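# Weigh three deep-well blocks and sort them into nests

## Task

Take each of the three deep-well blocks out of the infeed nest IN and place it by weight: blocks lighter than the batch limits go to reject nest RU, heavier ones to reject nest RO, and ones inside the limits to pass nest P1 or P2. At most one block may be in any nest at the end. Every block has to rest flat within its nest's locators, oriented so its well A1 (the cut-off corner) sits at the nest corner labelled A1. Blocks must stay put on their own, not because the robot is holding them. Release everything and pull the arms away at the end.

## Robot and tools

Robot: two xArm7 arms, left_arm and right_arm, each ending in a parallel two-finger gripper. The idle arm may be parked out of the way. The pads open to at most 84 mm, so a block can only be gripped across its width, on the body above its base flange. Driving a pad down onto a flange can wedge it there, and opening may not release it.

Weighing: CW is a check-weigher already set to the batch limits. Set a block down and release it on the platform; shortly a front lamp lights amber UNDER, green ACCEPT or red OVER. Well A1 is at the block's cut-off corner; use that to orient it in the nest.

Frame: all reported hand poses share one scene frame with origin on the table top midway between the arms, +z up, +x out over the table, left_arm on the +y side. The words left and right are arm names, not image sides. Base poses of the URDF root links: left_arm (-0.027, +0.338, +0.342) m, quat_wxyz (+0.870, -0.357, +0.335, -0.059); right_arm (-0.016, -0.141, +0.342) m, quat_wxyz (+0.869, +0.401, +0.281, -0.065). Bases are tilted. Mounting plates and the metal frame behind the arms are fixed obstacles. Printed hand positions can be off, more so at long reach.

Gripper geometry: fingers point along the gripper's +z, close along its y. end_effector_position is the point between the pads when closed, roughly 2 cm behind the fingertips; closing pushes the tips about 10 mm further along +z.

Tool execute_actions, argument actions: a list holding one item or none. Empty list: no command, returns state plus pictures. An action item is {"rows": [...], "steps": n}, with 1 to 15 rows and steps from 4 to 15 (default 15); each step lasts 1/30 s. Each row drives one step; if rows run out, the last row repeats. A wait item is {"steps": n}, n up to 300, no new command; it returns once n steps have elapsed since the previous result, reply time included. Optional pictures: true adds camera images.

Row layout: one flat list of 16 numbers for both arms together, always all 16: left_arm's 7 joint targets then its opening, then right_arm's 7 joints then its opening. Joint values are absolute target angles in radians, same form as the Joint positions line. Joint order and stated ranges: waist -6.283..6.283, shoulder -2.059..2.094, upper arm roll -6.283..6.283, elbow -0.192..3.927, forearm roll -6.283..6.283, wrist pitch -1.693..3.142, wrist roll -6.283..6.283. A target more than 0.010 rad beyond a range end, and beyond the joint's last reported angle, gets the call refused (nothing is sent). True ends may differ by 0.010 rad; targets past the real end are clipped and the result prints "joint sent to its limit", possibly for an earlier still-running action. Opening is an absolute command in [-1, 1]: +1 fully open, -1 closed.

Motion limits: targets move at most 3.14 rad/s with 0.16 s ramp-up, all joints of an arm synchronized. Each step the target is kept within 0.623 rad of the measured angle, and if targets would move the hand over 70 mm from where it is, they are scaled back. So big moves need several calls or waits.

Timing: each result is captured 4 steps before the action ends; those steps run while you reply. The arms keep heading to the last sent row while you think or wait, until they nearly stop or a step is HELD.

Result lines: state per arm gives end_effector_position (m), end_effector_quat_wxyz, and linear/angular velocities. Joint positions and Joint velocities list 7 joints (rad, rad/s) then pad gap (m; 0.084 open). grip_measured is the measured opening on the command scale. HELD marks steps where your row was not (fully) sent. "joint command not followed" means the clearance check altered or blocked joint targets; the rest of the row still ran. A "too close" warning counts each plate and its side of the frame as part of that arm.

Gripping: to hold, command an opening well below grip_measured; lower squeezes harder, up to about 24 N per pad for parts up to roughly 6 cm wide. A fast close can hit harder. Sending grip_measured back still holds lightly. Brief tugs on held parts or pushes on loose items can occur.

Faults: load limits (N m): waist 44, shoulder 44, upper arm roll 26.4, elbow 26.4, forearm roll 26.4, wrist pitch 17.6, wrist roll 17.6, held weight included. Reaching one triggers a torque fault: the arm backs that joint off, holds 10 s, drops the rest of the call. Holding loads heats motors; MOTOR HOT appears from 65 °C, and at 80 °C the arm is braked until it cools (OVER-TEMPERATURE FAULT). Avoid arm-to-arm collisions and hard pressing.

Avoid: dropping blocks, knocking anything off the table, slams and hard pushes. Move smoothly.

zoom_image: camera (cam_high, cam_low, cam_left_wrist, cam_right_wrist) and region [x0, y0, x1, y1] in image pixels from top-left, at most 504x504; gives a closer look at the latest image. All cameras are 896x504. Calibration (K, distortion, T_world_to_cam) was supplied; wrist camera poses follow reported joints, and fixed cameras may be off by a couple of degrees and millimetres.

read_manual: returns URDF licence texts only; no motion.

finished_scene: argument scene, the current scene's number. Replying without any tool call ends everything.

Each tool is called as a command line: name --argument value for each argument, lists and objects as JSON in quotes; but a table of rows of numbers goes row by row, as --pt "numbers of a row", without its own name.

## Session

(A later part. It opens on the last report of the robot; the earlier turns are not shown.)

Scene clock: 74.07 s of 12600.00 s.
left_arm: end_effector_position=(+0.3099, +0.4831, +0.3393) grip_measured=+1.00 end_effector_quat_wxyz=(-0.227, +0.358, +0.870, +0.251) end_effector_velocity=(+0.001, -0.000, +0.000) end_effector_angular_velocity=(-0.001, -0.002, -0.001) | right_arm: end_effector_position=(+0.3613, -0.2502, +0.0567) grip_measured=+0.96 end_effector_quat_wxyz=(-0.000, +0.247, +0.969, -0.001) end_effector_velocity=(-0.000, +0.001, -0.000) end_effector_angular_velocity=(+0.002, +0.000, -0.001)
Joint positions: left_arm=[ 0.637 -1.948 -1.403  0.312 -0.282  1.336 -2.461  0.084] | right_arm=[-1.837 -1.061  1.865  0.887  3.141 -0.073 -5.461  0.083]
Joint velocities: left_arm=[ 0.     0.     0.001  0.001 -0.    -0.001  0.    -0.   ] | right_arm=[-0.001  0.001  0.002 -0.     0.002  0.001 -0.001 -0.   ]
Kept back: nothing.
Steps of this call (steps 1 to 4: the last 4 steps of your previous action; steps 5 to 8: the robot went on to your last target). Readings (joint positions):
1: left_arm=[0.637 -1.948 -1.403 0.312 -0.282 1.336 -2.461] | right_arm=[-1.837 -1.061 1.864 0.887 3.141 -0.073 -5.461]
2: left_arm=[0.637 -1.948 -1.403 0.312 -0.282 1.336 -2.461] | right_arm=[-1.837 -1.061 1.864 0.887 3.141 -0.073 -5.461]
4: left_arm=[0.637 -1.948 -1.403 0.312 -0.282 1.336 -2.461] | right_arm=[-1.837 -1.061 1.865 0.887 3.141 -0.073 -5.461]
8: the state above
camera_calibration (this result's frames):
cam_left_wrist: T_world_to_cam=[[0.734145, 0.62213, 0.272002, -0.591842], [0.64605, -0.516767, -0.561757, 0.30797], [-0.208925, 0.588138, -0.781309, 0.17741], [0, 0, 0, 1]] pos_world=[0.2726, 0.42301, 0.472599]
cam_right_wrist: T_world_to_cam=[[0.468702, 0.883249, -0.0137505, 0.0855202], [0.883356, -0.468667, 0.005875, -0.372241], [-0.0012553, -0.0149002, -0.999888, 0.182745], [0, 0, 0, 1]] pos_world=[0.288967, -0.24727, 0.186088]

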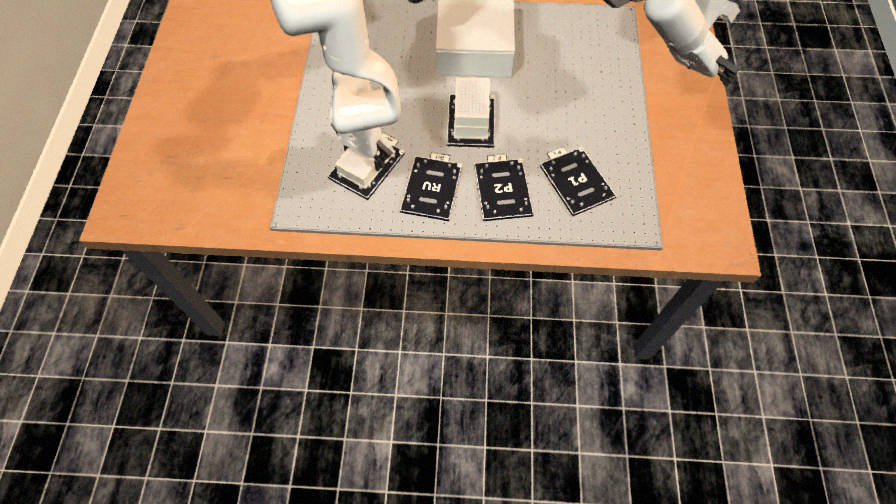

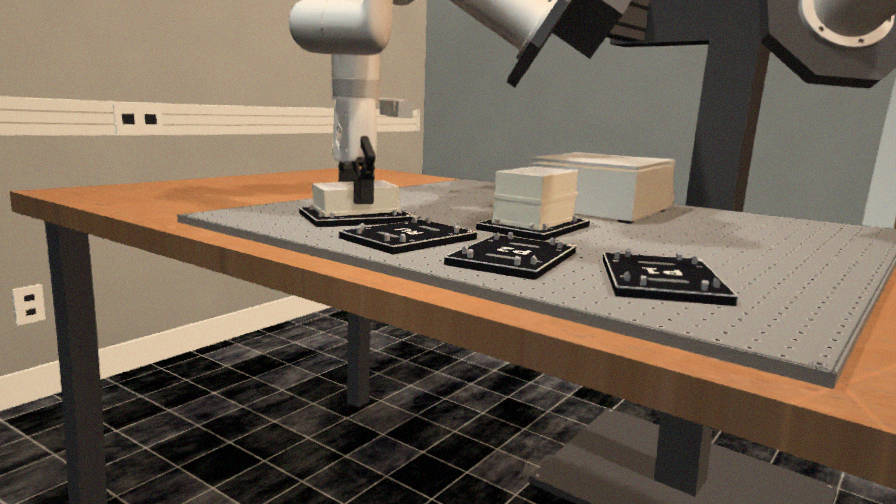

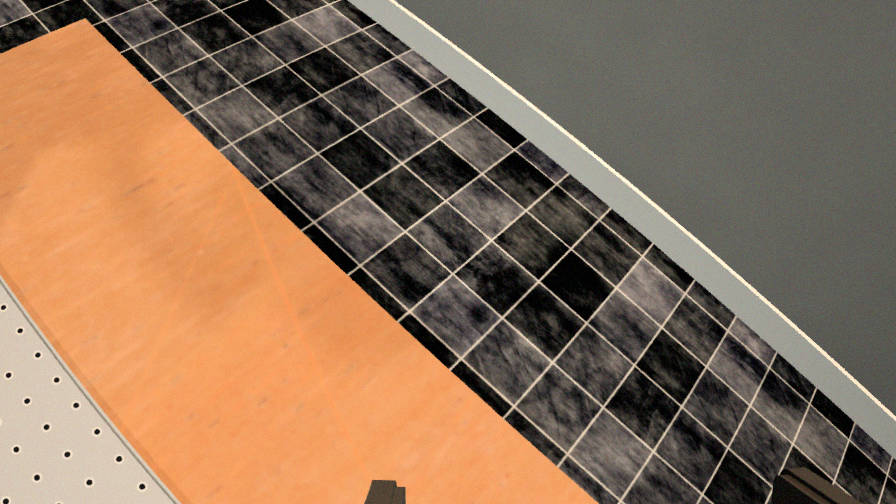

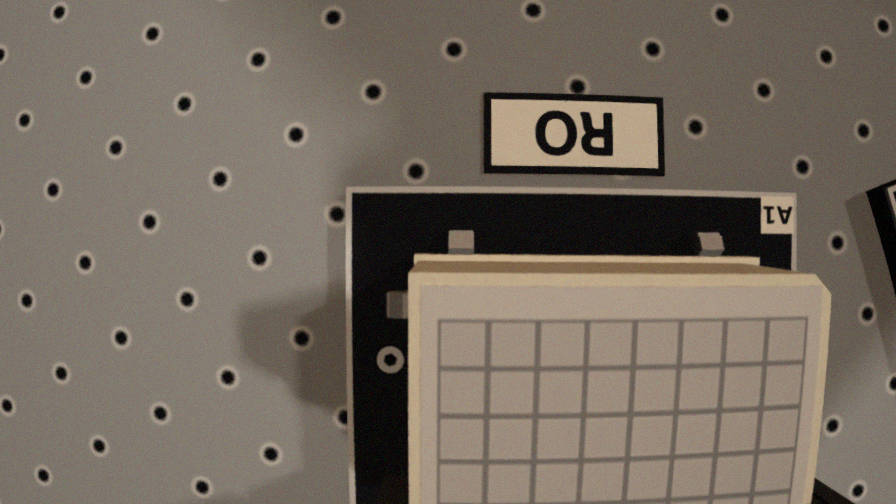

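execute_actions --actions '[{"rows":[[0.637,-1.948,-1.403,0.312,-0.282,1.336,-2.461,1,-1.8364,-1.0603,1.8665,0.8869,3.1416,-0.0733,-5.461,1]],"steps":10}]'

execute_actions --actions '[{"rows":[[0.637,-1.948,-1.403,0.312,-0.282,1.336,-2.461,1,-1.7512,-1.0394,1.8241,0.8497,3.1416,-0.113,-5.461,1]],"steps":10}]'

execute_actions --actions '[{"rows":[[0.637,-1.948,-1.403,0.312,-0.282,1.336,-2.461,1,-1.46,-0.985,1.665,0.775,3.1416,-0.295,-5.461,1]]}]'

execute_actions --actions '[{"steps":8}]' --pictures true

zoom_image --camera "cam_low" --region '[290, 150, 430, 240]'

Scene clock: 74.83 s of 12600.00 s.
left_arm: end_effector_position=(+0.3099, +0.4831, +0.3393) grip_measured=+1.00 end_effector_quat_wxyz=(-0.227, +0.358, +0.870, +0.251) end_effector_velocity=(+0.000, -0.000, +0.000) end_effector_angular_velocity=(-0.001, -0.001, -0.001) | right_arm: end_effector_position=(+0.3595, -0.2476, +0.0569) grip_measured=+1.00 end_effector_quat_wxyz=(-0.002, +0.246, +0.969, +0.001) end_effector_velocity=(+0.003, -0.002, -0.000) end_effector_angular_velocity=(-0.002, -0.006, -0.005)
Joint positions: left_arm=[ 0.637 -1.948 -1.403  0.312 -0.282  1.336 -2.461  0.084] | right_arm=[-1.836 -1.06   1.87   0.885  3.143 -0.074 -5.46   0.084]
Joint velocities: left_arm=[-0.     0.     0.     0.001 -0.    -0.    -0.    -0.   ] | right_arm=[-0.001  0.001 -0.006  0.004 -0.002  0.002  0.001  0.   ]
Steps of this call (steps 1 to 15: the robot went on to your last target; steps 16 to 17: nothing new was sent; steps 18 to 23: the first 6 steps of this action). Readings (joint positions):
18: left_arm=[0.637 -1.948 -1.403 0.312 -0.282 1.336 -2.461] | right_arm=[-1.837 -1.060 1.866 0.887 3.141 -0.073 -5.461]
19: left_arm=[0.637 -1.948 -1.403 0.312 -0.282 1.336 -2.461] | right_arm=[-1.837 -1.060 1.866 0.887 3.141 -0.073 -5.461]
21: left_arm=[0.637 -1.948 -1.403 0.312 -0.282 1.336 -2.461] | right_arm=[-1.836 -1.060 1.869 0.886 3.143 -0.074 -5.460]
23: the state above

Scene clock: 75.17 s of 12600.00 s.
left_arm: end_effector_position=(+0.3099, +0.4831, +0.3393) grip_measured=+1.00 end_effector_quat_wxyz=(-0.227, +0.358, +0.870, +0.251) end_effector_velocity=(-0.000, +0.001, +0.000) end_effector_angular_velocity=(-0.000, +0.000, +0.003) | right_arm: end_effector_position=(+0.3631, -0.2468, +0.0795) grip_measured=+1.00 end_effector_quat_wxyz=(+0.001, +0.246, +0.969, +0.003) end_effector_velocity=(+0.005, +0.008, +0.036) end_effector_angular_velocity=(+0.013, -0.014, +0.010)
Joint positions: left_arm=[ 0.637 -1.948 -1.403  0.312 -0.282  1.336 -2.461  0.084] | right_arm=[-1.752 -1.039  1.828  0.854  3.142 -0.111 -5.461  0.084]
Joint velocities: left_arm=[-0.    -0.001  0.001 -0.001 -0.     0.001  0.    -0.   ] | right_arm=[ 0.137  0.03  -0.057 -0.046  0.    -0.058 -0.     0.   ]
Steps of this call (steps 1 to 4: the last 4 steps of your previous action; steps 5 to 10: the first 6 steps of this action). Readings (joint positions):
5: left_arm=[0.637 -1.948 -1.403 0.312 -0.282 1.336 -2.461] | right_arm=[-1.835 -1.060 1.869 0.885 3.143 -0.074 -5.461]
6: left_arm=[0.637 -1.948 -1.403 0.312 -0.282 1.336 -2.461] | right_arm=[-1.827 -1.058 1.864 0.882 3.142 -0.078 -5.461]
8: left_arm=[0.637 -1.948 -1.403 0.312 -0.282 1.336 -2.461] | right_arm=[-1.778 -1.046 1.839 0.861 3.142 -0.100 -5.461]
10: the state above

Scene clock: 75.67 s of 12600.00 s.
left_arm: end_effector_position=(+0.3099, +0.4831, +0.3393) grip_measured=+1.00 end_effector_quat_wxyz=(-0.227, +0.358, +0.870, +0.251) end_effector_velocity=(-0.000, +0.000, +0.000) end_effector_angular_velocity=(+0.002, +0.001, +0.001) | right_arm: end_effector_position=(+0.3650, -0.2476, +0.1591) grip_measured=+1.00 end_effector_quat_wxyz=(-0.003, +0.251, +0.968, +0.003) end_effector_velocity=(-0.042, -0.034, -0.014) end_effector_angular_velocity=(-0.059, +0.106, -0.037)
Joint positions: left_arm=[ 0.637 -1.948 -1.403  0.312 -0.282  1.336 -2.461  0.084] | right_arm=[-1.459 -0.985  1.666  0.776  3.142 -0.294 -5.461  0.084]
Joint velocities: left_arm=[-0.    -0.001 -0.001 -0.    -0.     0.001 -0.     0.   ] | right_arm=[-0.043 -0.004 -0.023 -0.058 -0.002 -0.025 -0.001 -0.   ]
Steps of this call (steps 1 to 4: the last 4 steps of your previous action; steps 5 to 15: the first 11 steps of this action). Readings (joint positions):
5: left_arm=[0.637 -1.948 -1.403 0.312 -0.282 1.336 -2.461] | right_arm=[-1.750 -1.039 1.824 0.850 3.142 -0.113 -5.461]
6: left_arm=[0.637 -1.948 -1.403 0.312 -0.282 1.336 -2.461] | right_arm=[-1.742 -1.038 1.819 0.847 3.142 -0.120 -5.461]
8: left_arm=[0.637 -1.948 -1.403 0.312 -0.282 1.336 -2.461] | right_arm=[-1.674 -1.025 1.779 0.826 3.142 -0.166 -5.461]
12: left_arm=[0.637 -1.948 -1.403 0.312 -0.282 1.336 -2.461] | right_arm=[-1.472 -0.987 1.675 0.784 3.142 -0.282 -5.461]
15: the state above

Scene clock: 75.93 s of 12600.00 s.
left_arm: end_effector_position=(+0.3099, +0.4831, +0.3393) grip_measured=+1.00 end_effector_quat_wxyz=(-0.227, +0.358, +0.870, +0.251) end_effector_velocity=(-0.000, -0.000, +0.000) end_effector_angular_velocity=(-0.001, +0.001, +0.002) | right_arm: end_effector_position=(+0.3637, -0.2491, +0.1585) grip_measured=+1.00 end_effector_quat_wxyz=(-0.004, +0.251, +0.968, +0.001) end_effector_velocity=(+0.002, +0.003, +0.002) end_effector_angular_velocity=(+0.004, -0.006, +0.005)
Joint positions: left_arm=[ 0.637 -1.948 -1.403  0.312 -0.282  1.336 -2.461  0.084] | right_arm=[-1.461 -0.985  1.665  0.775  3.142 -0.295 -5.461  0.084]
Joint velocities: left_arm=[-0.     0.001  0.002  0.    -0.     0.001 -0.     0.   ] | right_arm=[ 0.008  0.     0.     0.002 -0.001 -0.001 -0.     0.   ]
Kept back: nothing.
Steps of this call (steps 1 to 4: the last 4 steps of your previous action; steps 5 to 8: the robot went on to your last target). Readings (joint positions):
1: left_arm=[0.637 -1.948 -1.403 0.312 -0.282 1.336 -2.461] | right_arm=[-1.460 -0.985 1.666 0.775 3.142 -0.294 -5.461]
2: left_arm=[0.637 -1.948 -1.403 0.312 -0.282 1.336 -2.461] | right_arm=[-1.461 -0.985 1.665 0.774 3.142 -0.294 -5.461]
4: left_arm=[0.637 -1.948 -1.403 0.312 -0.282 1.336 -2.461] | right_arm=[-1.462 -0.985 1.665 0.774 3.142 -0.295 -5.461]
8: the state above
camera_calibration (this result's frames):
cam_left_wrist: T_world_to_cam=[[0.734145, 0.62213, 0.272001, -0.591842], [0.64605, -0.516767, -0.561757, 0.30797], [-0.208925, 0.588138, -0.781309, 0.17741], [0, 0, 0, 1]] pos_world=[0.2726, 0.42301, 0.472599]
cam_right_wrist: T_world_to_cam=[[0.476557, 0.879061, -0.0120571, 0.0805751], [0.879103, -0.476623, -0.00309824, -0.373463], [-0.00847025, -0.00912298, -0.999923, 0.288607], [0, 0, 0, 1]] pos_world=[0.292358, -0.246198, 0.288399]

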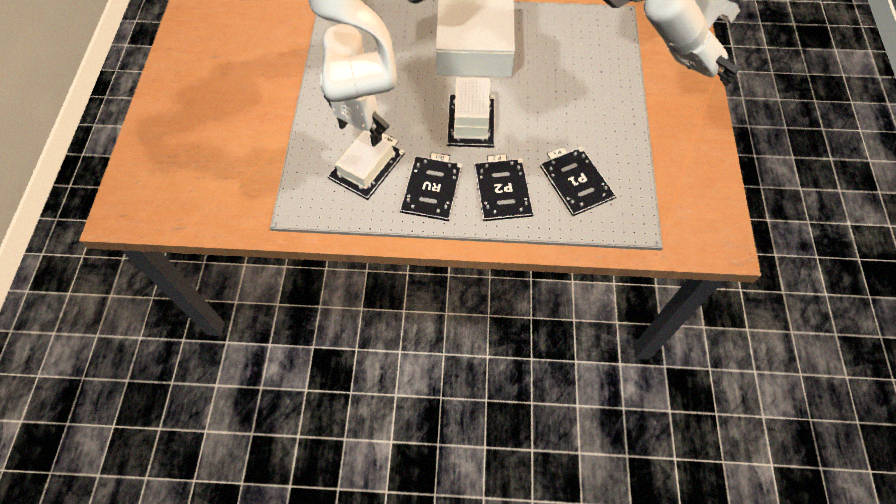

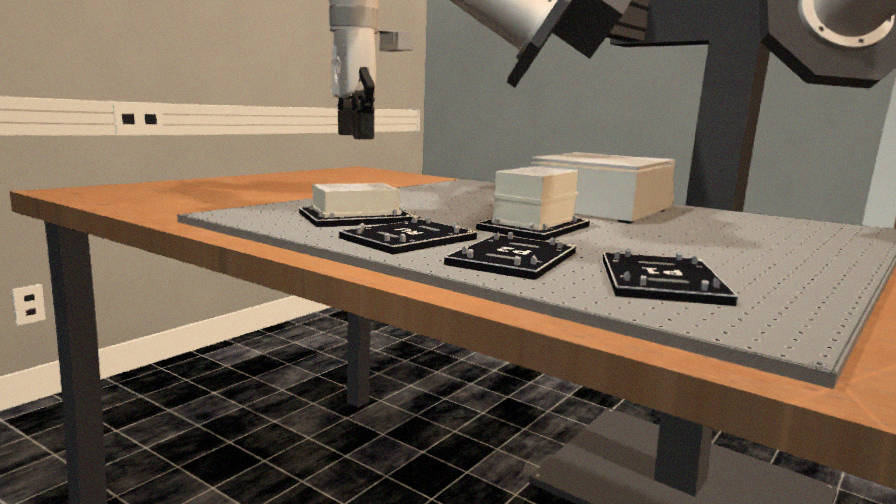

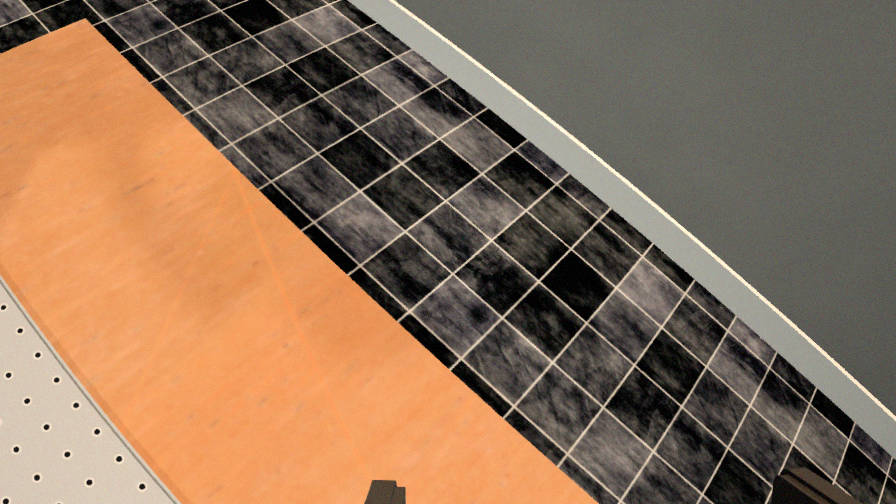

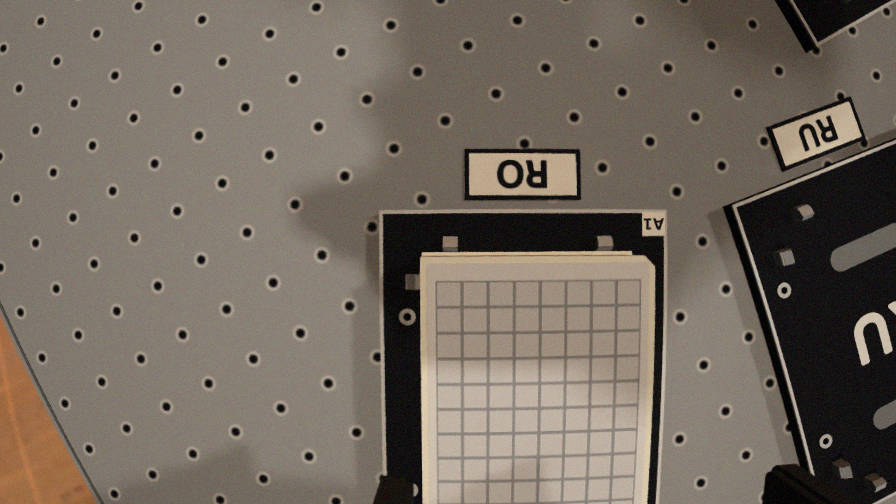

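Region (290, 150, 430, 240) of cam_low's 896x504 image, scaled by 3.600, with more detail than that image has; it fills the top 324 rows of this view, and the rest is white.

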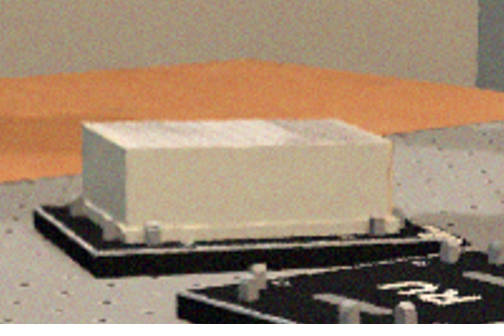

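execute_actions --actions '[{"rows":[[0.637,-1.948,-1.403,0.312,-0.282,1.336,-2.461,1,-1.3003,-1.443,2.4509,1.0533,3.1416,-0.482,-5.009,1]]}]'

execute_actions --actions '[{"steps":25}]'

execute_actions --actions '[{"rows":[[0.637,-1.948,-1.403,0.312,-0.282,1.336,-2.461,1,-1.412,-1.579,2.4573,1.105,3.1416,-0.358,-5.009,1]]}]'

execute_actions --actions '[{"steps":15}]' --pictures true

zoom_image --camera "cam_right_wrist" --region '[370,440,470,504]'

zoom_image --camera "cam_right_wrist" --region '[720,440,820,504]'

Scene clock: 77.30 s of 12600.00 s.
left_arm: end_effector_position=(+0.3099, +0.4831, +0.3393) grip_measured=+1.00 end_effector_quat_wxyz=(-0.227, +0.358, +0.870, +0.251) end_effector_velocity=(+0.000, -0.000, -0.000) end_effector_angular_velocity=(-0.001, -0.001, -0.000) | right_arm: end_effector_position=(+0.3355, -0.0986, +0.1844) grip_measured=+1.00 end_effector_quat_wxyz=(+0.022, +0.125, +0.992, +0.012) end_effector_velocity=(-0.303, +0.453, +0.032) end_effector_angular_velocity=(+0.024, +0.019, +0.891)
Joint positions: left_arm=[ 0.637 -1.948 -1.403  0.312 -0.282  1.336 -2.461  0.084] | right_arm=[-1.375 -1.228  2.055  0.925  3.142 -0.394 -5.222  0.084]
Joint velocities: left_arm=[ 0.     0.     0.001 -0.     0.    -0.002 -0.     0.   ] | right_arm=[ 0.256 -0.713  1.317  0.43   0.004 -0.288  0.694  0.   ]
Steps of this call (steps 1 to 15: the robot went on to your last target; steps 16 to 30: nothing new was sent; steps 31 to 41: the first 11 steps of this action). Readings (joint positions):
31: left_arm=[0.637 -1.948 -1.403 0.312 -0.282 1.336 -2.461] | right_arm=[-1.460 -0.986 1.666 0.775 3.142 -0.295 -5.460]
32: left_arm=[0.637 -1.948 -1.403 0.312 -0.282 1.336 -2.461] | right_arm=[-1.459 -0.992 1.672 0.779 3.141 -0.299 -5.452]
34: left_arm=[0.637 -1.948 -1.403 0.312 -0.282 1.336 -2.461] | right_arm=[-1.445 -1.040 1.734 0.807 3.140 -0.320 -5.402]
38: left_arm=[0.637 -1.948 -1.403 0.312 -0.282 1.336 -2.461] | right_arm=[-1.400 -1.157 1.924 0.883 3.142 -0.365 -5.292]
41: the state above

Scene clock: 78.13 s of 12600.00 s.
left_arm: end_effector_position=(+0.3099, +0.4831, +0.3393) grip_measured=+1.00 end_effector_quat_wxyz=(-0.227, +0.358, +0.870, +0.251) end_effector_velocity=(+0.000, -0.000, -0.000) end_effector_angular_velocity=(-0.001, +0.001, -0.001) | right_arm: end_effector_position=(+0.2039, +0.0018, +0.1802) grip_measured=+1.00 end_effector_quat_wxyz=(-0.000, +0.000, +1.000, +0.000) end_effector_velocity=(-0.002, +0.001, -0.000) end_effector_angular_velocity=(+0.001, +0.001, +0.002)
Joint positions: left_arm=[ 0.637 -1.948 -1.403  0.312 -0.282  1.336 -2.461  0.084] | right_arm=[-1.301 -1.443  2.45   1.053  3.142 -0.482 -5.009  0.084]
Joint velocities: left_arm=[-0.     0.001 -0.     0.    -0.    -0.     0.    -0.   ] | right_arm=[ 0.001 -0.002  0.005  0.001  0.002  0.001  0.002 -0.   ]
Kept back: nothing.
Steps of this call (steps 1 to 4: the last 4 steps of your previous action; steps 5 to 25: the robot went on to your last target). Readings (joint positions):
1: left_arm=[0.637 -1.948 -1.403 0.312 -0.282 1.336 -2.461] | right_arm=[-1.366 -1.251 2.099 0.939 3.142 -0.403 -5.199]
2: left_arm=[0.637 -1.948 -1.403 0.312 -0.282 1.336 -2.461] | right_arm=[-1.358 -1.275 2.143 0.953 3.142 -0.413 -5.176]
4: left_arm=[0.637 -1.948 -1.403 0.312 -0.282 1.336 -2.461] | right_arm=[-1.342 -1.322 2.229 0.981 3.142 -0.432 -5.129]
8: left_arm=[0.637 -1.948 -1.403 0.312 -0.282 1.336 -2.461] | right_arm=[-1.311 -1.412 2.395 1.034 3.142 -0.469 -5.041]
25: the state above

Scene clock: 78.50 s of 12600.00 s.
left_arm: end_effector_position=(+0.3099, +0.4831, +0.3393) grip_measured=+1.00 end_effector_quat_wxyz=(-0.227, +0.358, +0.870, +0.251) end_effector_velocity=(-0.000, -0.000, +0.000) end_effector_angular_velocity=(-0.000, +0.000, -0.000) | right_arm: end_effector_position=(+0.2037, +0.0031, +0.1164) grip_measured=+1.00 end_effector_quat_wxyz=(-0.000, -0.000, +1.000, +0.001) end_effector_velocity=(-0.003, -0.008, -0.002) end_effector_angular_velocity=(-0.015, +0.004, +0.003)
Joint positions: left_arm=[ 0.637 -1.948 -1.403  0.312 -0.282  1.336 -2.461  0.084] | right_arm=[-1.41  -1.577  2.458  1.106  3.142 -0.359 -5.009  0.084]
Joint velocities: left_arm=[-0.     0.     0.     0.    -0.     0.001  0.    -0.   ] | right_arm=[ 0.    -0.001  0.001 -0.016 -0.001  0.001  0.     0.   ]
Steps of this call (steps 1 to 11: the first 11 steps of this action). Readings (joint positions):
1: left_arm=[0.637 -1.948 -1.403 0.312 -0.282 1.336 -2.461] | right_arm=[-1.301 -1.443 2.450 1.054 3.142 -0.481 -5.009]
2: left_arm=[0.637 -1.948 -1.403 0.312 -0.282 1.336 -2.461] | right_arm=[-1.307 -1.451 2.451 1.058 3.142 -0.472 -5.009]
4: left_arm=[0.637 -1.948 -1.403 0.312 -0.282 1.336 -2.461] | right_arm=[-1.356 -1.511 2.454 1.088 3.142 -0.414 -5.009]
8: left_arm=[0.637 -1.948 -1.403 0.312 -0.282 1.336 -2.461] | right_arm=[-1.410 -1.577 2.459 1.108 3.142 -0.360 -5.009]
11: the state above

Scene clock: 79.00 s of 12600.00 s.
left_arm: end_effector_position=(+0.3099, +0.4831, +0.3393) grip_measured=+1.00 end_effector_quat_wxyz=(-0.227, +0.358, +0.870, +0.251) end_effector_velocity=(+0.000, -0.000, -0.000) end_effector_angular_velocity=(-0.001, -0.001, -0.000) | right_arm: end_effector_position=(+0.2038, +0.0029, +0.1159) grip_measured=+1.00 end_effector_quat_wxyz=(-0.000, +0.000, +1.000, +0.001) end_effector_velocity=(+0.001, -0.001, -0.000) end_effector_angular_velocity=(-0.002, -0.001, -0.002)
Joint positions: left_arm=[ 0.637 -1.948 -1.403  0.312 -0.282  1.336 -2.461  0.084] | right_arm=[-1.411 -1.578  2.458  1.106  3.142 -0.358 -5.009  0.084]
Joint velocities: left_arm=[-0.     0.     0.001 -0.    -0.    -0.001 -0.    -0.   ] | right_arm=[-0.    -0.001 -0.002 -0.001  0.     0.     0.001  0.   ]
Kept back: nothing.
Steps of this call (steps 1 to 4: the last 4 steps of your previous action; steps 5 to 15: the robot went on to your last target). Readings (joint positions):
1: left_arm=[0.637 -1.948 -1.403 0.312 -0.282 1.336 -2.461] | right_arm=[-1.410 -1.577 2.458 1.105 3.142 -0.359 -5.009]
2: left_arm=[0.637 -1.948 -1.403 0.312 -0.282 1.336 -2.461] | right_arm=[-1.410 -1.577 2.458 1.105 3.142 -0.359 -5.009]
4: left_arm=[0.637 -1.948 -1.403 0.312 -0.282 1.336 -2.461] | right_arm=[-1.411 -1.577 2.458 1.105 3.142 -0.359 -5.009]
8: left_arm=[0.637 -1.948 -1.403 0.312 -0.282 1.336 -2.461] | right_arm=[-1.411 -1.578 2.458 1.106 3.142 -0.358 -5.009]
15: the state above
All arms were judged still, so your last target was given up. Only a new action makes them travel on or press farther. Fingers that are still opening or closing keep moving.
camera_calibration (this result's frames):
cam_left_wrist: T_world_to_cam=[[0.734145, 0.62213, 0.272001, -0.591842], [0.64605, -0.516767, -0.561757, 0.30797], [-0.208925, 0.588138, -0.781309, 0.17741], [0, 0, 0, 1]] pos_world=[0.2726, 0.42301, 0.472599]
cam_right_wrist: T_world_to_cam=[[-0.0112596, 0.999886, -0.0100495, 0.0336092], [0.999922, 0.0113137, 0.00534133, -0.139904], [0.00545442, -0.00998855, -0.999935, 0.244141], [0, 0, 0, 1]] pos_world=[0.138939, -0.0295839, 0.24521]

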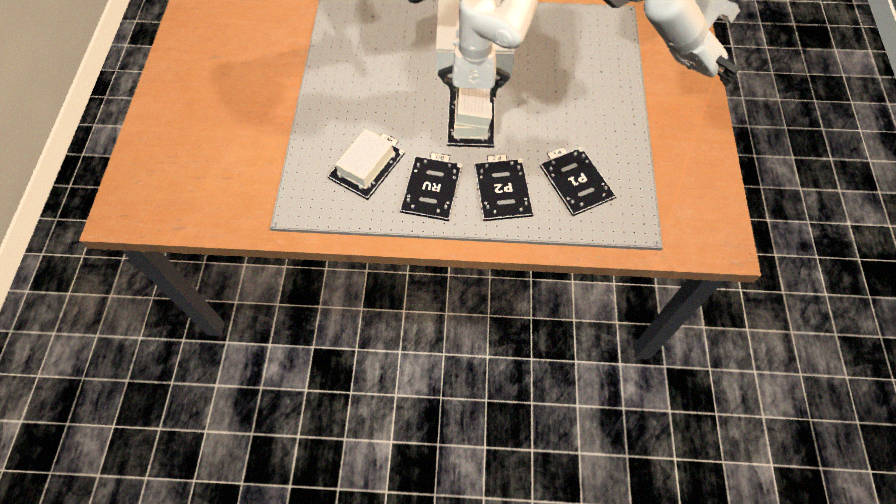

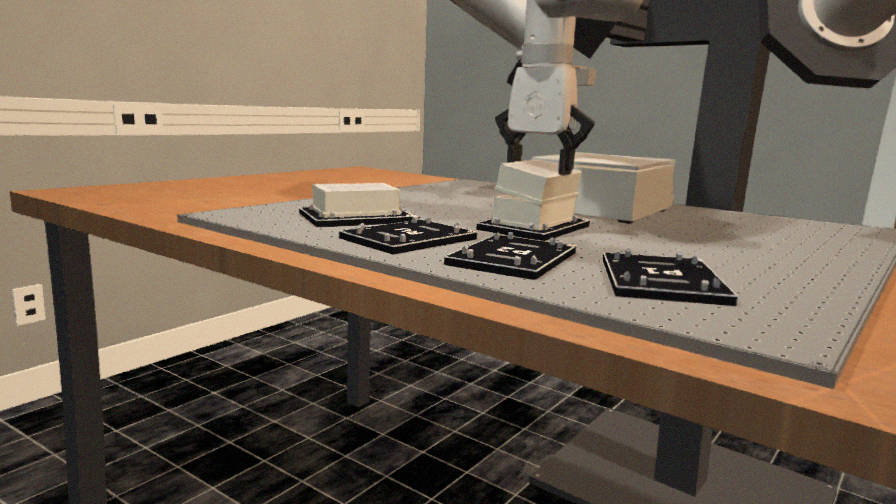

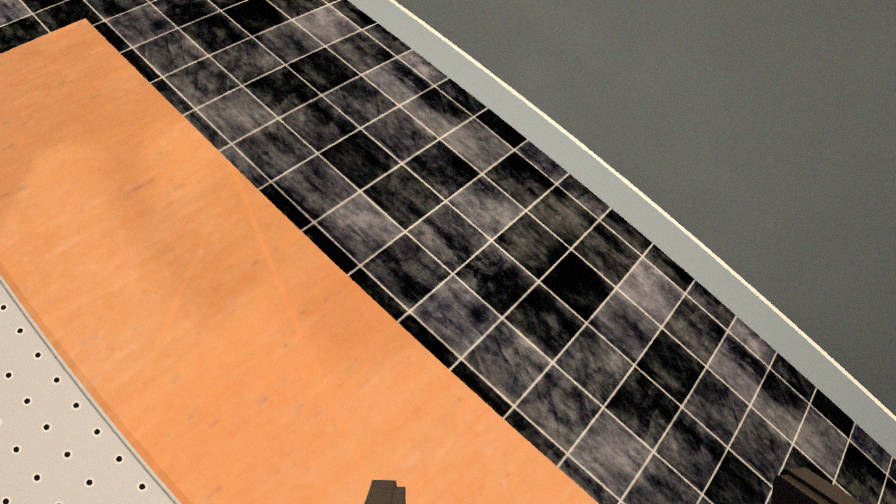

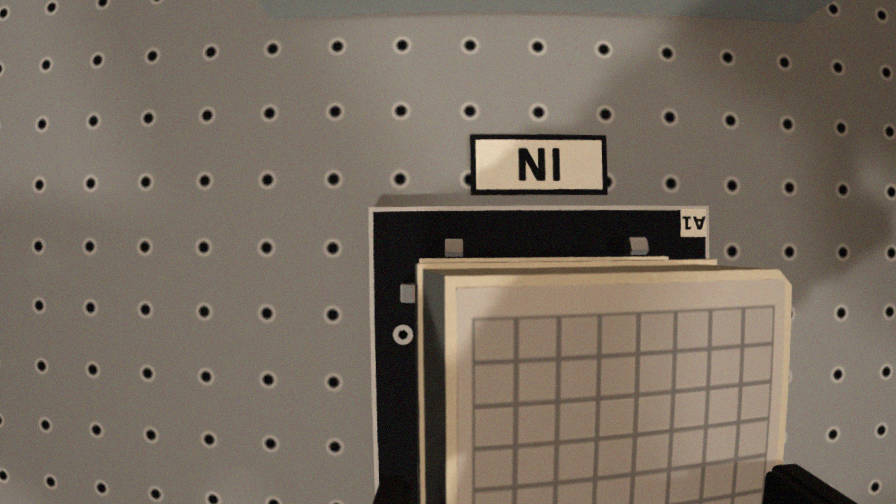

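Region (370, 440, 470, 504) of cam_right_wrist's 896x504 image, scaled by 5.040, with more detail than that image has; it fills the top 323 rows of this view, and the rest is white.

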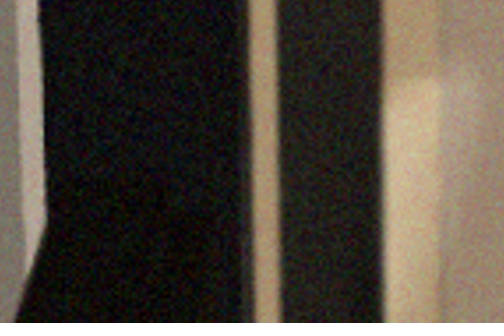

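Region (720, 440, 820, 504) of cam_right_wrist's 896x504 image, scaled by 5.040, with more detail than that image has; it fills the top 323 rows of this view, and the rest is white.

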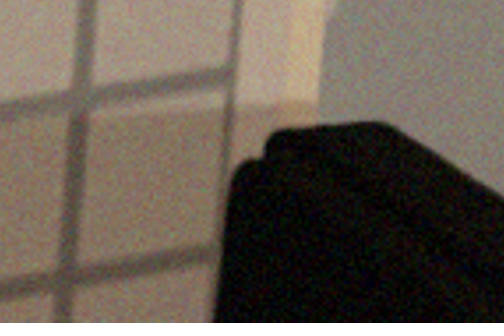

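zoom_image --camera "cam_low" --region '[470,130,610,250]'

Region (470, 130, 610, 250) of cam_low's 896x504 image, scaled by 3.600, with more detail than that image has; it fills the top 432 rows of this view, and the rest is white.

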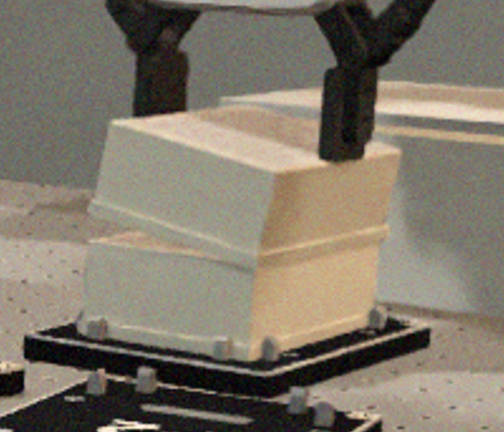

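execute_actions --actions '[{"rows":[[0.637,-1.948,-1.403,0.312,-0.282,1.336,-2.461,1,-1.377,-1.536,2.4564,1.086,3.1416,-0.395,-5.009,1]]}]' --pictures true

zoom_image --camera "cam_low" --region '[470,130,610,250]'

Scene clock: 79.67 s of 12600.00 s.
left_arm: end_effector_position=(+0.3099, +0.4831, +0.3393) grip_measured=+1.00 end_effector_quat_wxyz=(-0.227, +0.358, +0.870, +0.251) end_effector_velocity=(+0.000, -0.000, -0.000) end_effector_angular_velocity=(-0.002, +0.000, -0.001) | right_arm: end_effector_position=(+0.2038, +0.0002, +0.1343) grip_measured=+1.00 end_effector_quat_wxyz=(-0.001, +0.001, +1.000, -0.002) end_effector_velocity=(+0.000, +0.009, +0.005) end_effector_angular_velocity=(+0.018, -0.003, +0.004)
Joint positions: left_arm=[ 0.637 -1.948 -1.403  0.312 -0.282  1.336 -2.461  0.084] | right_arm=[-1.379 -1.538  2.456  1.084  3.141 -0.395 -5.009  0.084]
Joint velocities: left_arm=[ 0.     0.002  0.001  0.001 -0.    -0.001 -0.     0.   ] | right_arm=[ 0.007  0.007  0.004  0.009  0.001 -0.001 -0.002  0.   ]
Steps of this call (steps 1 to 9: nothing new was sent; steps 10 to 20: the first 11 steps of this action). Readings (joint positions):
10: left_arm=[0.637 -1.948 -1.403 0.312 -0.282 1.336 -2.461] | right_arm=[-1.411 -1.578 2.458 1.105 3.142 -0.359 -5.009]
11: left_arm=[0.637 -1.948 -1.403 0.312 -0.282 1.336 -2.461] | right_arm=[-1.406 -1.571 2.457 1.100 3.141 -0.367 -5.009]
13: left_arm=[0.637 -1.948 -1.403 0.312 -0.282 1.336 -2.461] | right_arm=[-1.387 -1.549 2.454 1.083 3.141 -0.388 -5.009]
17: left_arm=[0.637 -1.948 -1.403 0.312 -0.282 1.336 -2.461] | right_arm=[-1.379 -1.538 2.455 1.084 3.141 -0.394 -5.009]
20: the state above
camera_calibration (this result's frames):
cam_left_wrist: T_world_to_cam=[[0.734145, 0.62213, 0.272002, -0.591842], [0.64605, -0.516767, -0.561757, 0.30797], [-0.208925, 0.588138, -0.781309, 0.17741], [0, 0, 0, 1]] pos_world=[0.2726, 0.42301, 0.472599]
cam_right_wrist: T_world_to_cam=[[-0.0101957, 0.999808, -0.0167385, 0.0371462], [0.999938, 0.0102703, 0.0043779, -0.139915], [0.00454897, -0.0166928, -0.99985, 0.262702], [0, 0, 0, 1]] pos_world=[0.13909, -0.0313169, 0.263897]

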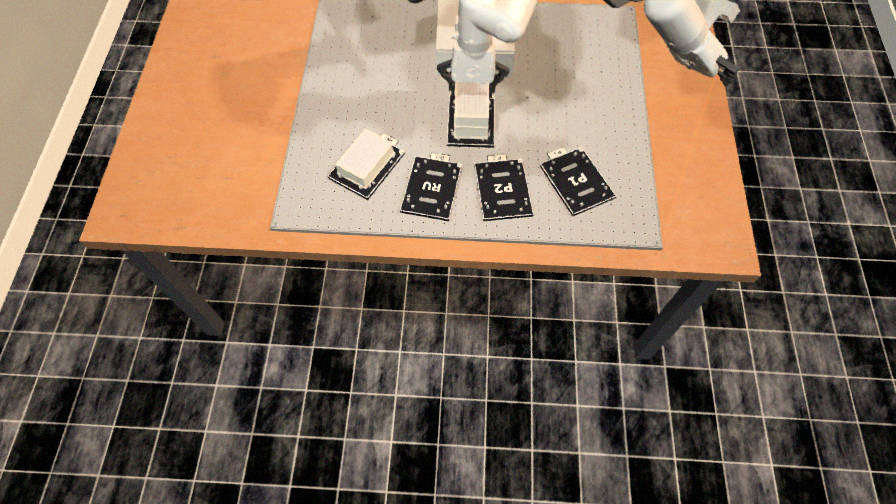

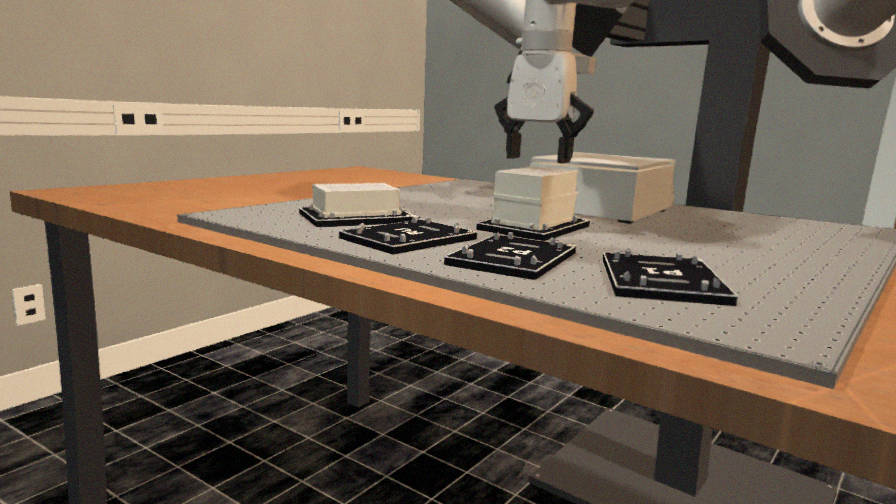

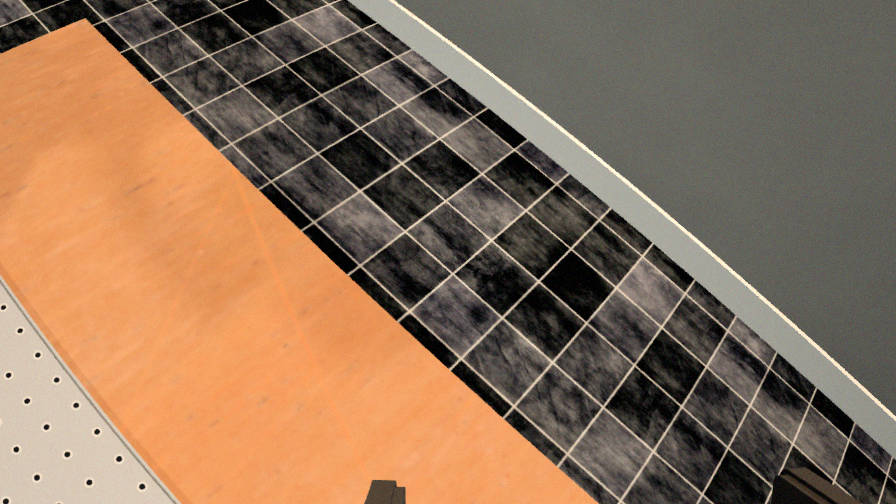

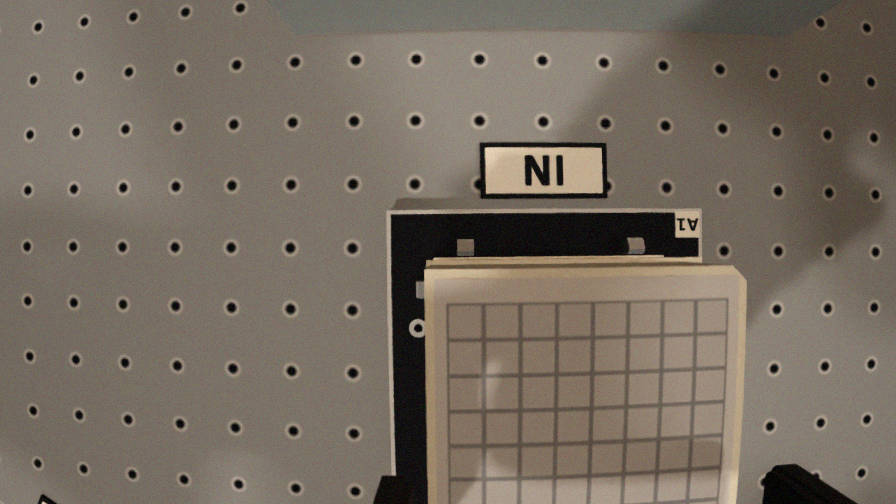

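Region (470, 130, 610, 250) of cam_low's 896x504 image, scaled by 3.600, with more detail than that image has; it fills the top 432 rows of this view, and the rest is white.

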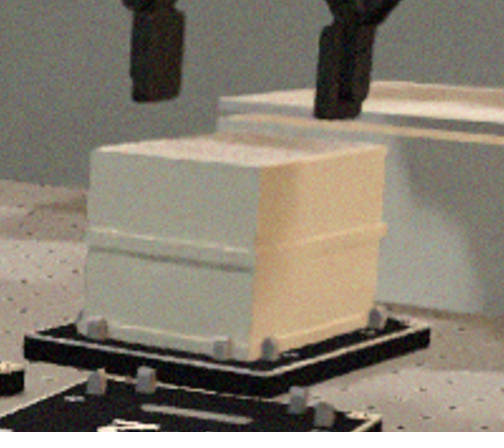

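execute_actions --actions '[{"rows":[[0.637,-1.948,-1.403,0.312,-0.282,1.336,-2.461,1,-1.385,-1.546,2.457,1.094,3.1416,-0.389,-5.009,1],[0.637,-1.948,-1.403,0.312,-0.282,1.336,-2.461,1,-1.385,-1.546,2.457,1.094,3.1416,-0.389,-5.009,1],[0.637,-1.948,-1.403,0.312,-0.282,1.336,-2.461,1,-1.385,-1.546,2.457,1.094,3.1416,-0.389,-5.009,1],[0.637,-1.948,-1.403,0.312,-0.282,1.336,-2.461,1,-1.3944,-1.5573,2.4576,1.099,3.1416,-0.380,-5.009,1]]}]'

execute_actions --actions '[{"steps":10}]' --pictures true

zoom_image --camera "cam_right_wrist" --region '[370,440,470,504]'

zoom_image --camera "cam_right_wrist" --region '[720,440,820,504]'

Scene clock: 80.33 s of 12600.00 s.
left_arm: end_effector_position=(+0.3099, +0.4831, +0.3393) grip_measured=+1.00 end_effector_quat_wxyz=(-0.227, +0.358, +0.870, +0.251) end_effector_velocity=(+0.000, -0.000, +0.000) end_effector_angular_velocity=(-0.000, +0.000, -0.001) | right_arm: end_effector_position=(+0.2039, +0.0031, +0.1261) grip_measured=+1.00 end_effector_quat_wxyz=(-0.000, +0.000, +1.000, -0.000) end_effector_velocity=(+0.003, +0.008, +0.004) end_effector_angular_velocity=(+0.018, -0.006, +0.000)
Joint positions: left_arm=[ 0.637 -1.948 -1.403  0.312 -0.282  1.336 -2.461  0.084] | right_arm=[-1.395 -1.557  2.458  1.099  3.142 -0.38  -5.009  0.084]
Joint velocities: left_arm=[ 0.     0.001 -0.     0.     0.    -0.    -0.    -0.   ] | right_arm=[ 0.006  0.007 -0.     0.009 -0.001  0.001  0.001  0.   ]
Steps of this call (steps 1 to 4: the last 4 steps of your previous action; steps 5 to 9: the robot went on to your last target; steps 10 to 20: the first 11 steps of this action). Readings (joint positions):
10: left_arm=[0.637 -1.948 -1.403 0.312 -0.282 1.336 -2.461] | right_arm=[-1.378 -1.537 2.456 1.086 3.142 -0.395 -5.009]
11: left_arm=[0.637 -1.948 -1.403 0.312 -0.282 1.336 -2.461] | right_arm=[-1.380 -1.540 2.457 1.089 3.142 -0.393 -5.009]
13: left_arm=[0.637 -1.948 -1.403 0.312 -0.282 1.336 -2.461] | right_arm=[-1.385 -1.546 2.457 1.093 3.142 -0.389 -5.009]
17: left_arm=[0.637 -1.948 -1.403 0.312 -0.282 1.336 -2.461] | right_arm=[-1.395 -1.558 2.458 1.098 3.142 -0.381 -5.009]
20: the state above

Scene clock: 80.67 s of 12600.00 s.
left_arm: end_effector_position=(+0.3099, +0.4831, +0.3393) grip_measured=+1.00 end_effector_quat_wxyz=(-0.227, +0.358, +0.870, +0.251) end_effector_velocity=(+0.001, -0.000, +0.000) end_effector_angular_velocity=(-0.003, -0.002, -0.001) | right_arm: end_effector_position=(+0.2040, +0.0033, +0.1262) grip_measured=+1.00 end_effector_quat_wxyz=(-0.000, +0.000, +1.000, +0.000) end_effector_velocity=(-0.001, -0.000, -0.000) end_effector_angular_velocity=(-0.000, +0.000, +0.000)
Joint positions: left_arm=[ 0.637 -1.948 -1.403  0.312 -0.282  1.336 -2.461  0.084] | right_arm=[-1.394 -1.557  2.458  1.099  3.142 -0.38  -5.009  0.084]
Joint velocities: left_arm=[-0.     0.001  0.002  0.    -0.    -0.002  0.    -0.   ] | right_arm=[ 0.    -0.001  0.001 -0.    -0.     0.     0.001  0.   ]
Kept back: nothing.
Steps of this call (steps 1 to 4: the last 4 steps of your previous action; steps 5 to 10: the robot went on to your last target). Readings (joint positions):
1: left_arm=[0.637 -1.948 -1.403 0.312 -0.282 1.336 -2.461] | right_arm=[-1.394 -1.557 2.458 1.099 3.142 -0.380 -5.009]
2: left_arm=[0.637 -1.948 -1.403 0.312 -0.282 1.336 -2.461] | right_arm=[-1.394 -1.557 2.458 1.099 3.142 -0.380 -5.009]
4: left_arm=[0.637 -1.948 -1.403 0.312 -0.282 1.336 -2.461] | right_arm=[-1.394 -1.557 2.458 1.099 3.142 -0.380 -5.009]
8: left_arm=[0.637 -1.948 -1.403 0.312 -0.282 1.336 -2.461] | right_arm=[-1.394 -1.557 2.458 1.099 3.142 -0.380 -5.009]
10: the state above
camera_calibration (this result's frames):
cam_left_wrist: T_world_to_cam=[[0.734145, 0.62213, 0.272002, -0.591843], [0.64605, -0.516767, -0.561757, 0.30797], [-0.208925, 0.588138, -0.781309, 0.17741], [0, 0, 0, 1]] pos_world=[0.2726, 0.42301, 0.472599]
cam_right_wrist: T_world_to_cam=[[-0.0111633, 0.999866, -0.0119919, 0.0335814], [0.999925, 0.0112221, 0.00484023, -0.140131], [0.00497415, -0.011937, -0.999916, 0.254607], [0, 0, 0, 1]] pos_world=[0.139229, -0.0289651, 0.255666]

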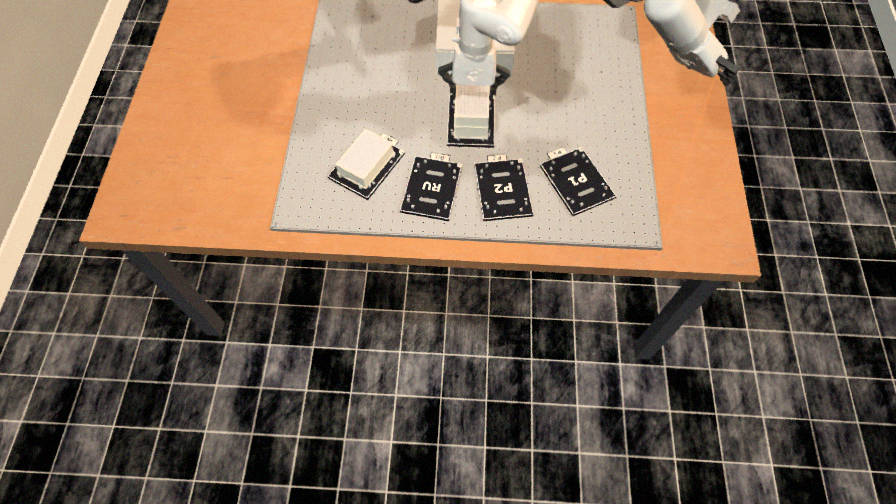

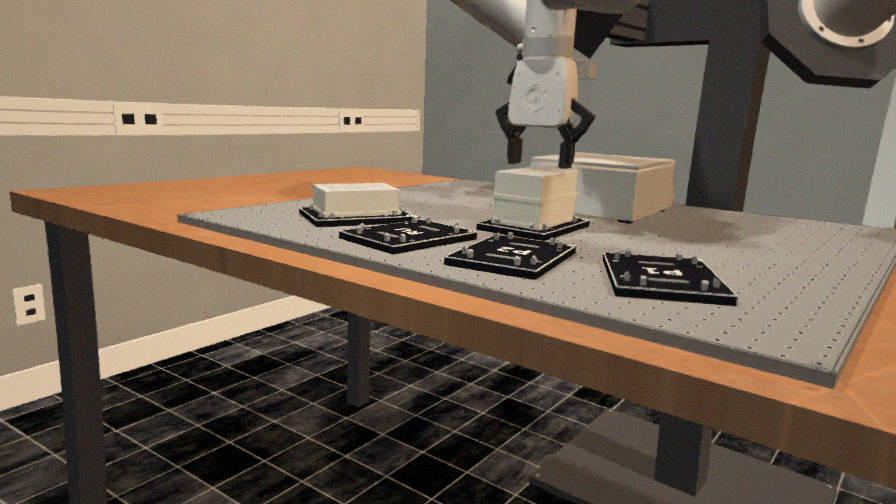

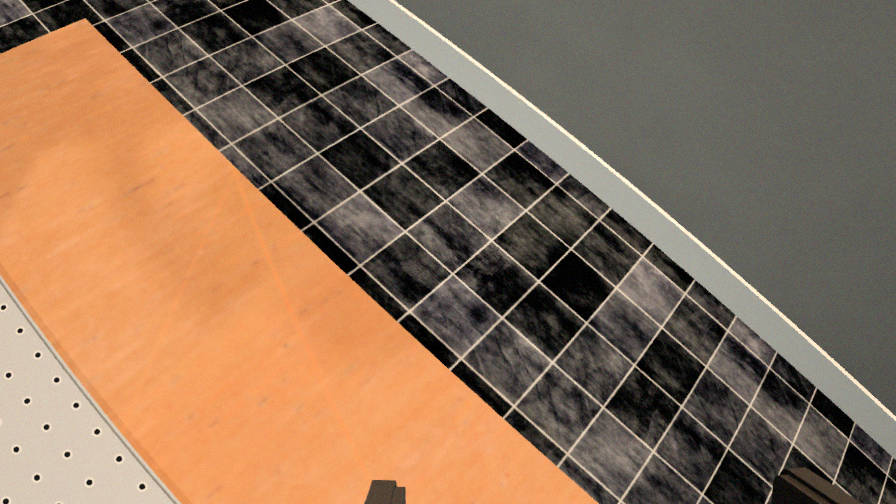

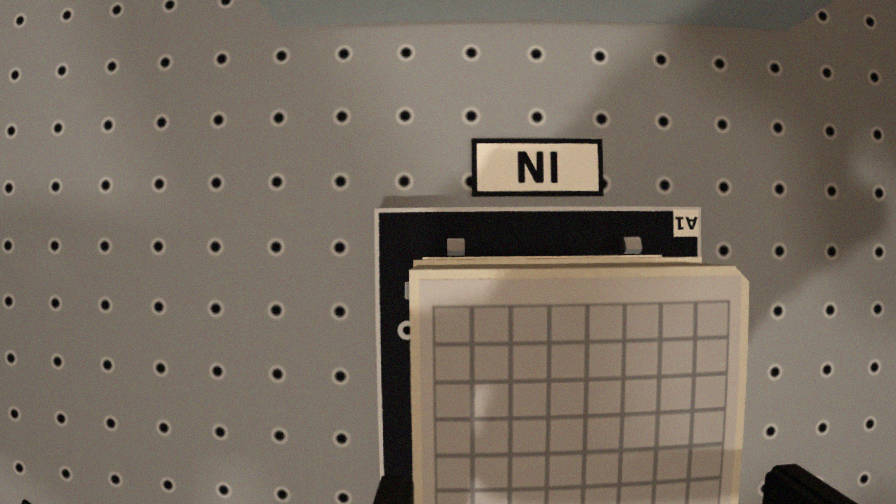

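Region (370, 440, 470, 504) of cam_right_wrist's 896x504 image, scaled by 5.040, with more detail than that image has; it fills the top 323 rows of this view, and the rest is white.

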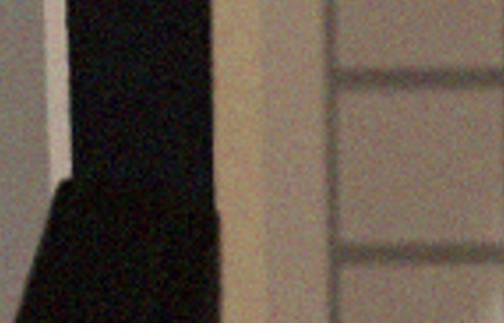

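Region (720, 440, 820, 504) of cam_right_wrist's 896x504 image, scaled by 5.040, with more detail than that image has; it fills the top 323 rows of this view, and the rest is white.

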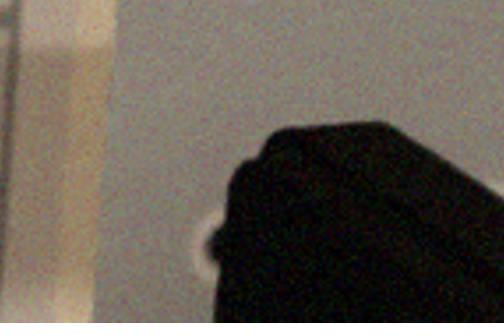

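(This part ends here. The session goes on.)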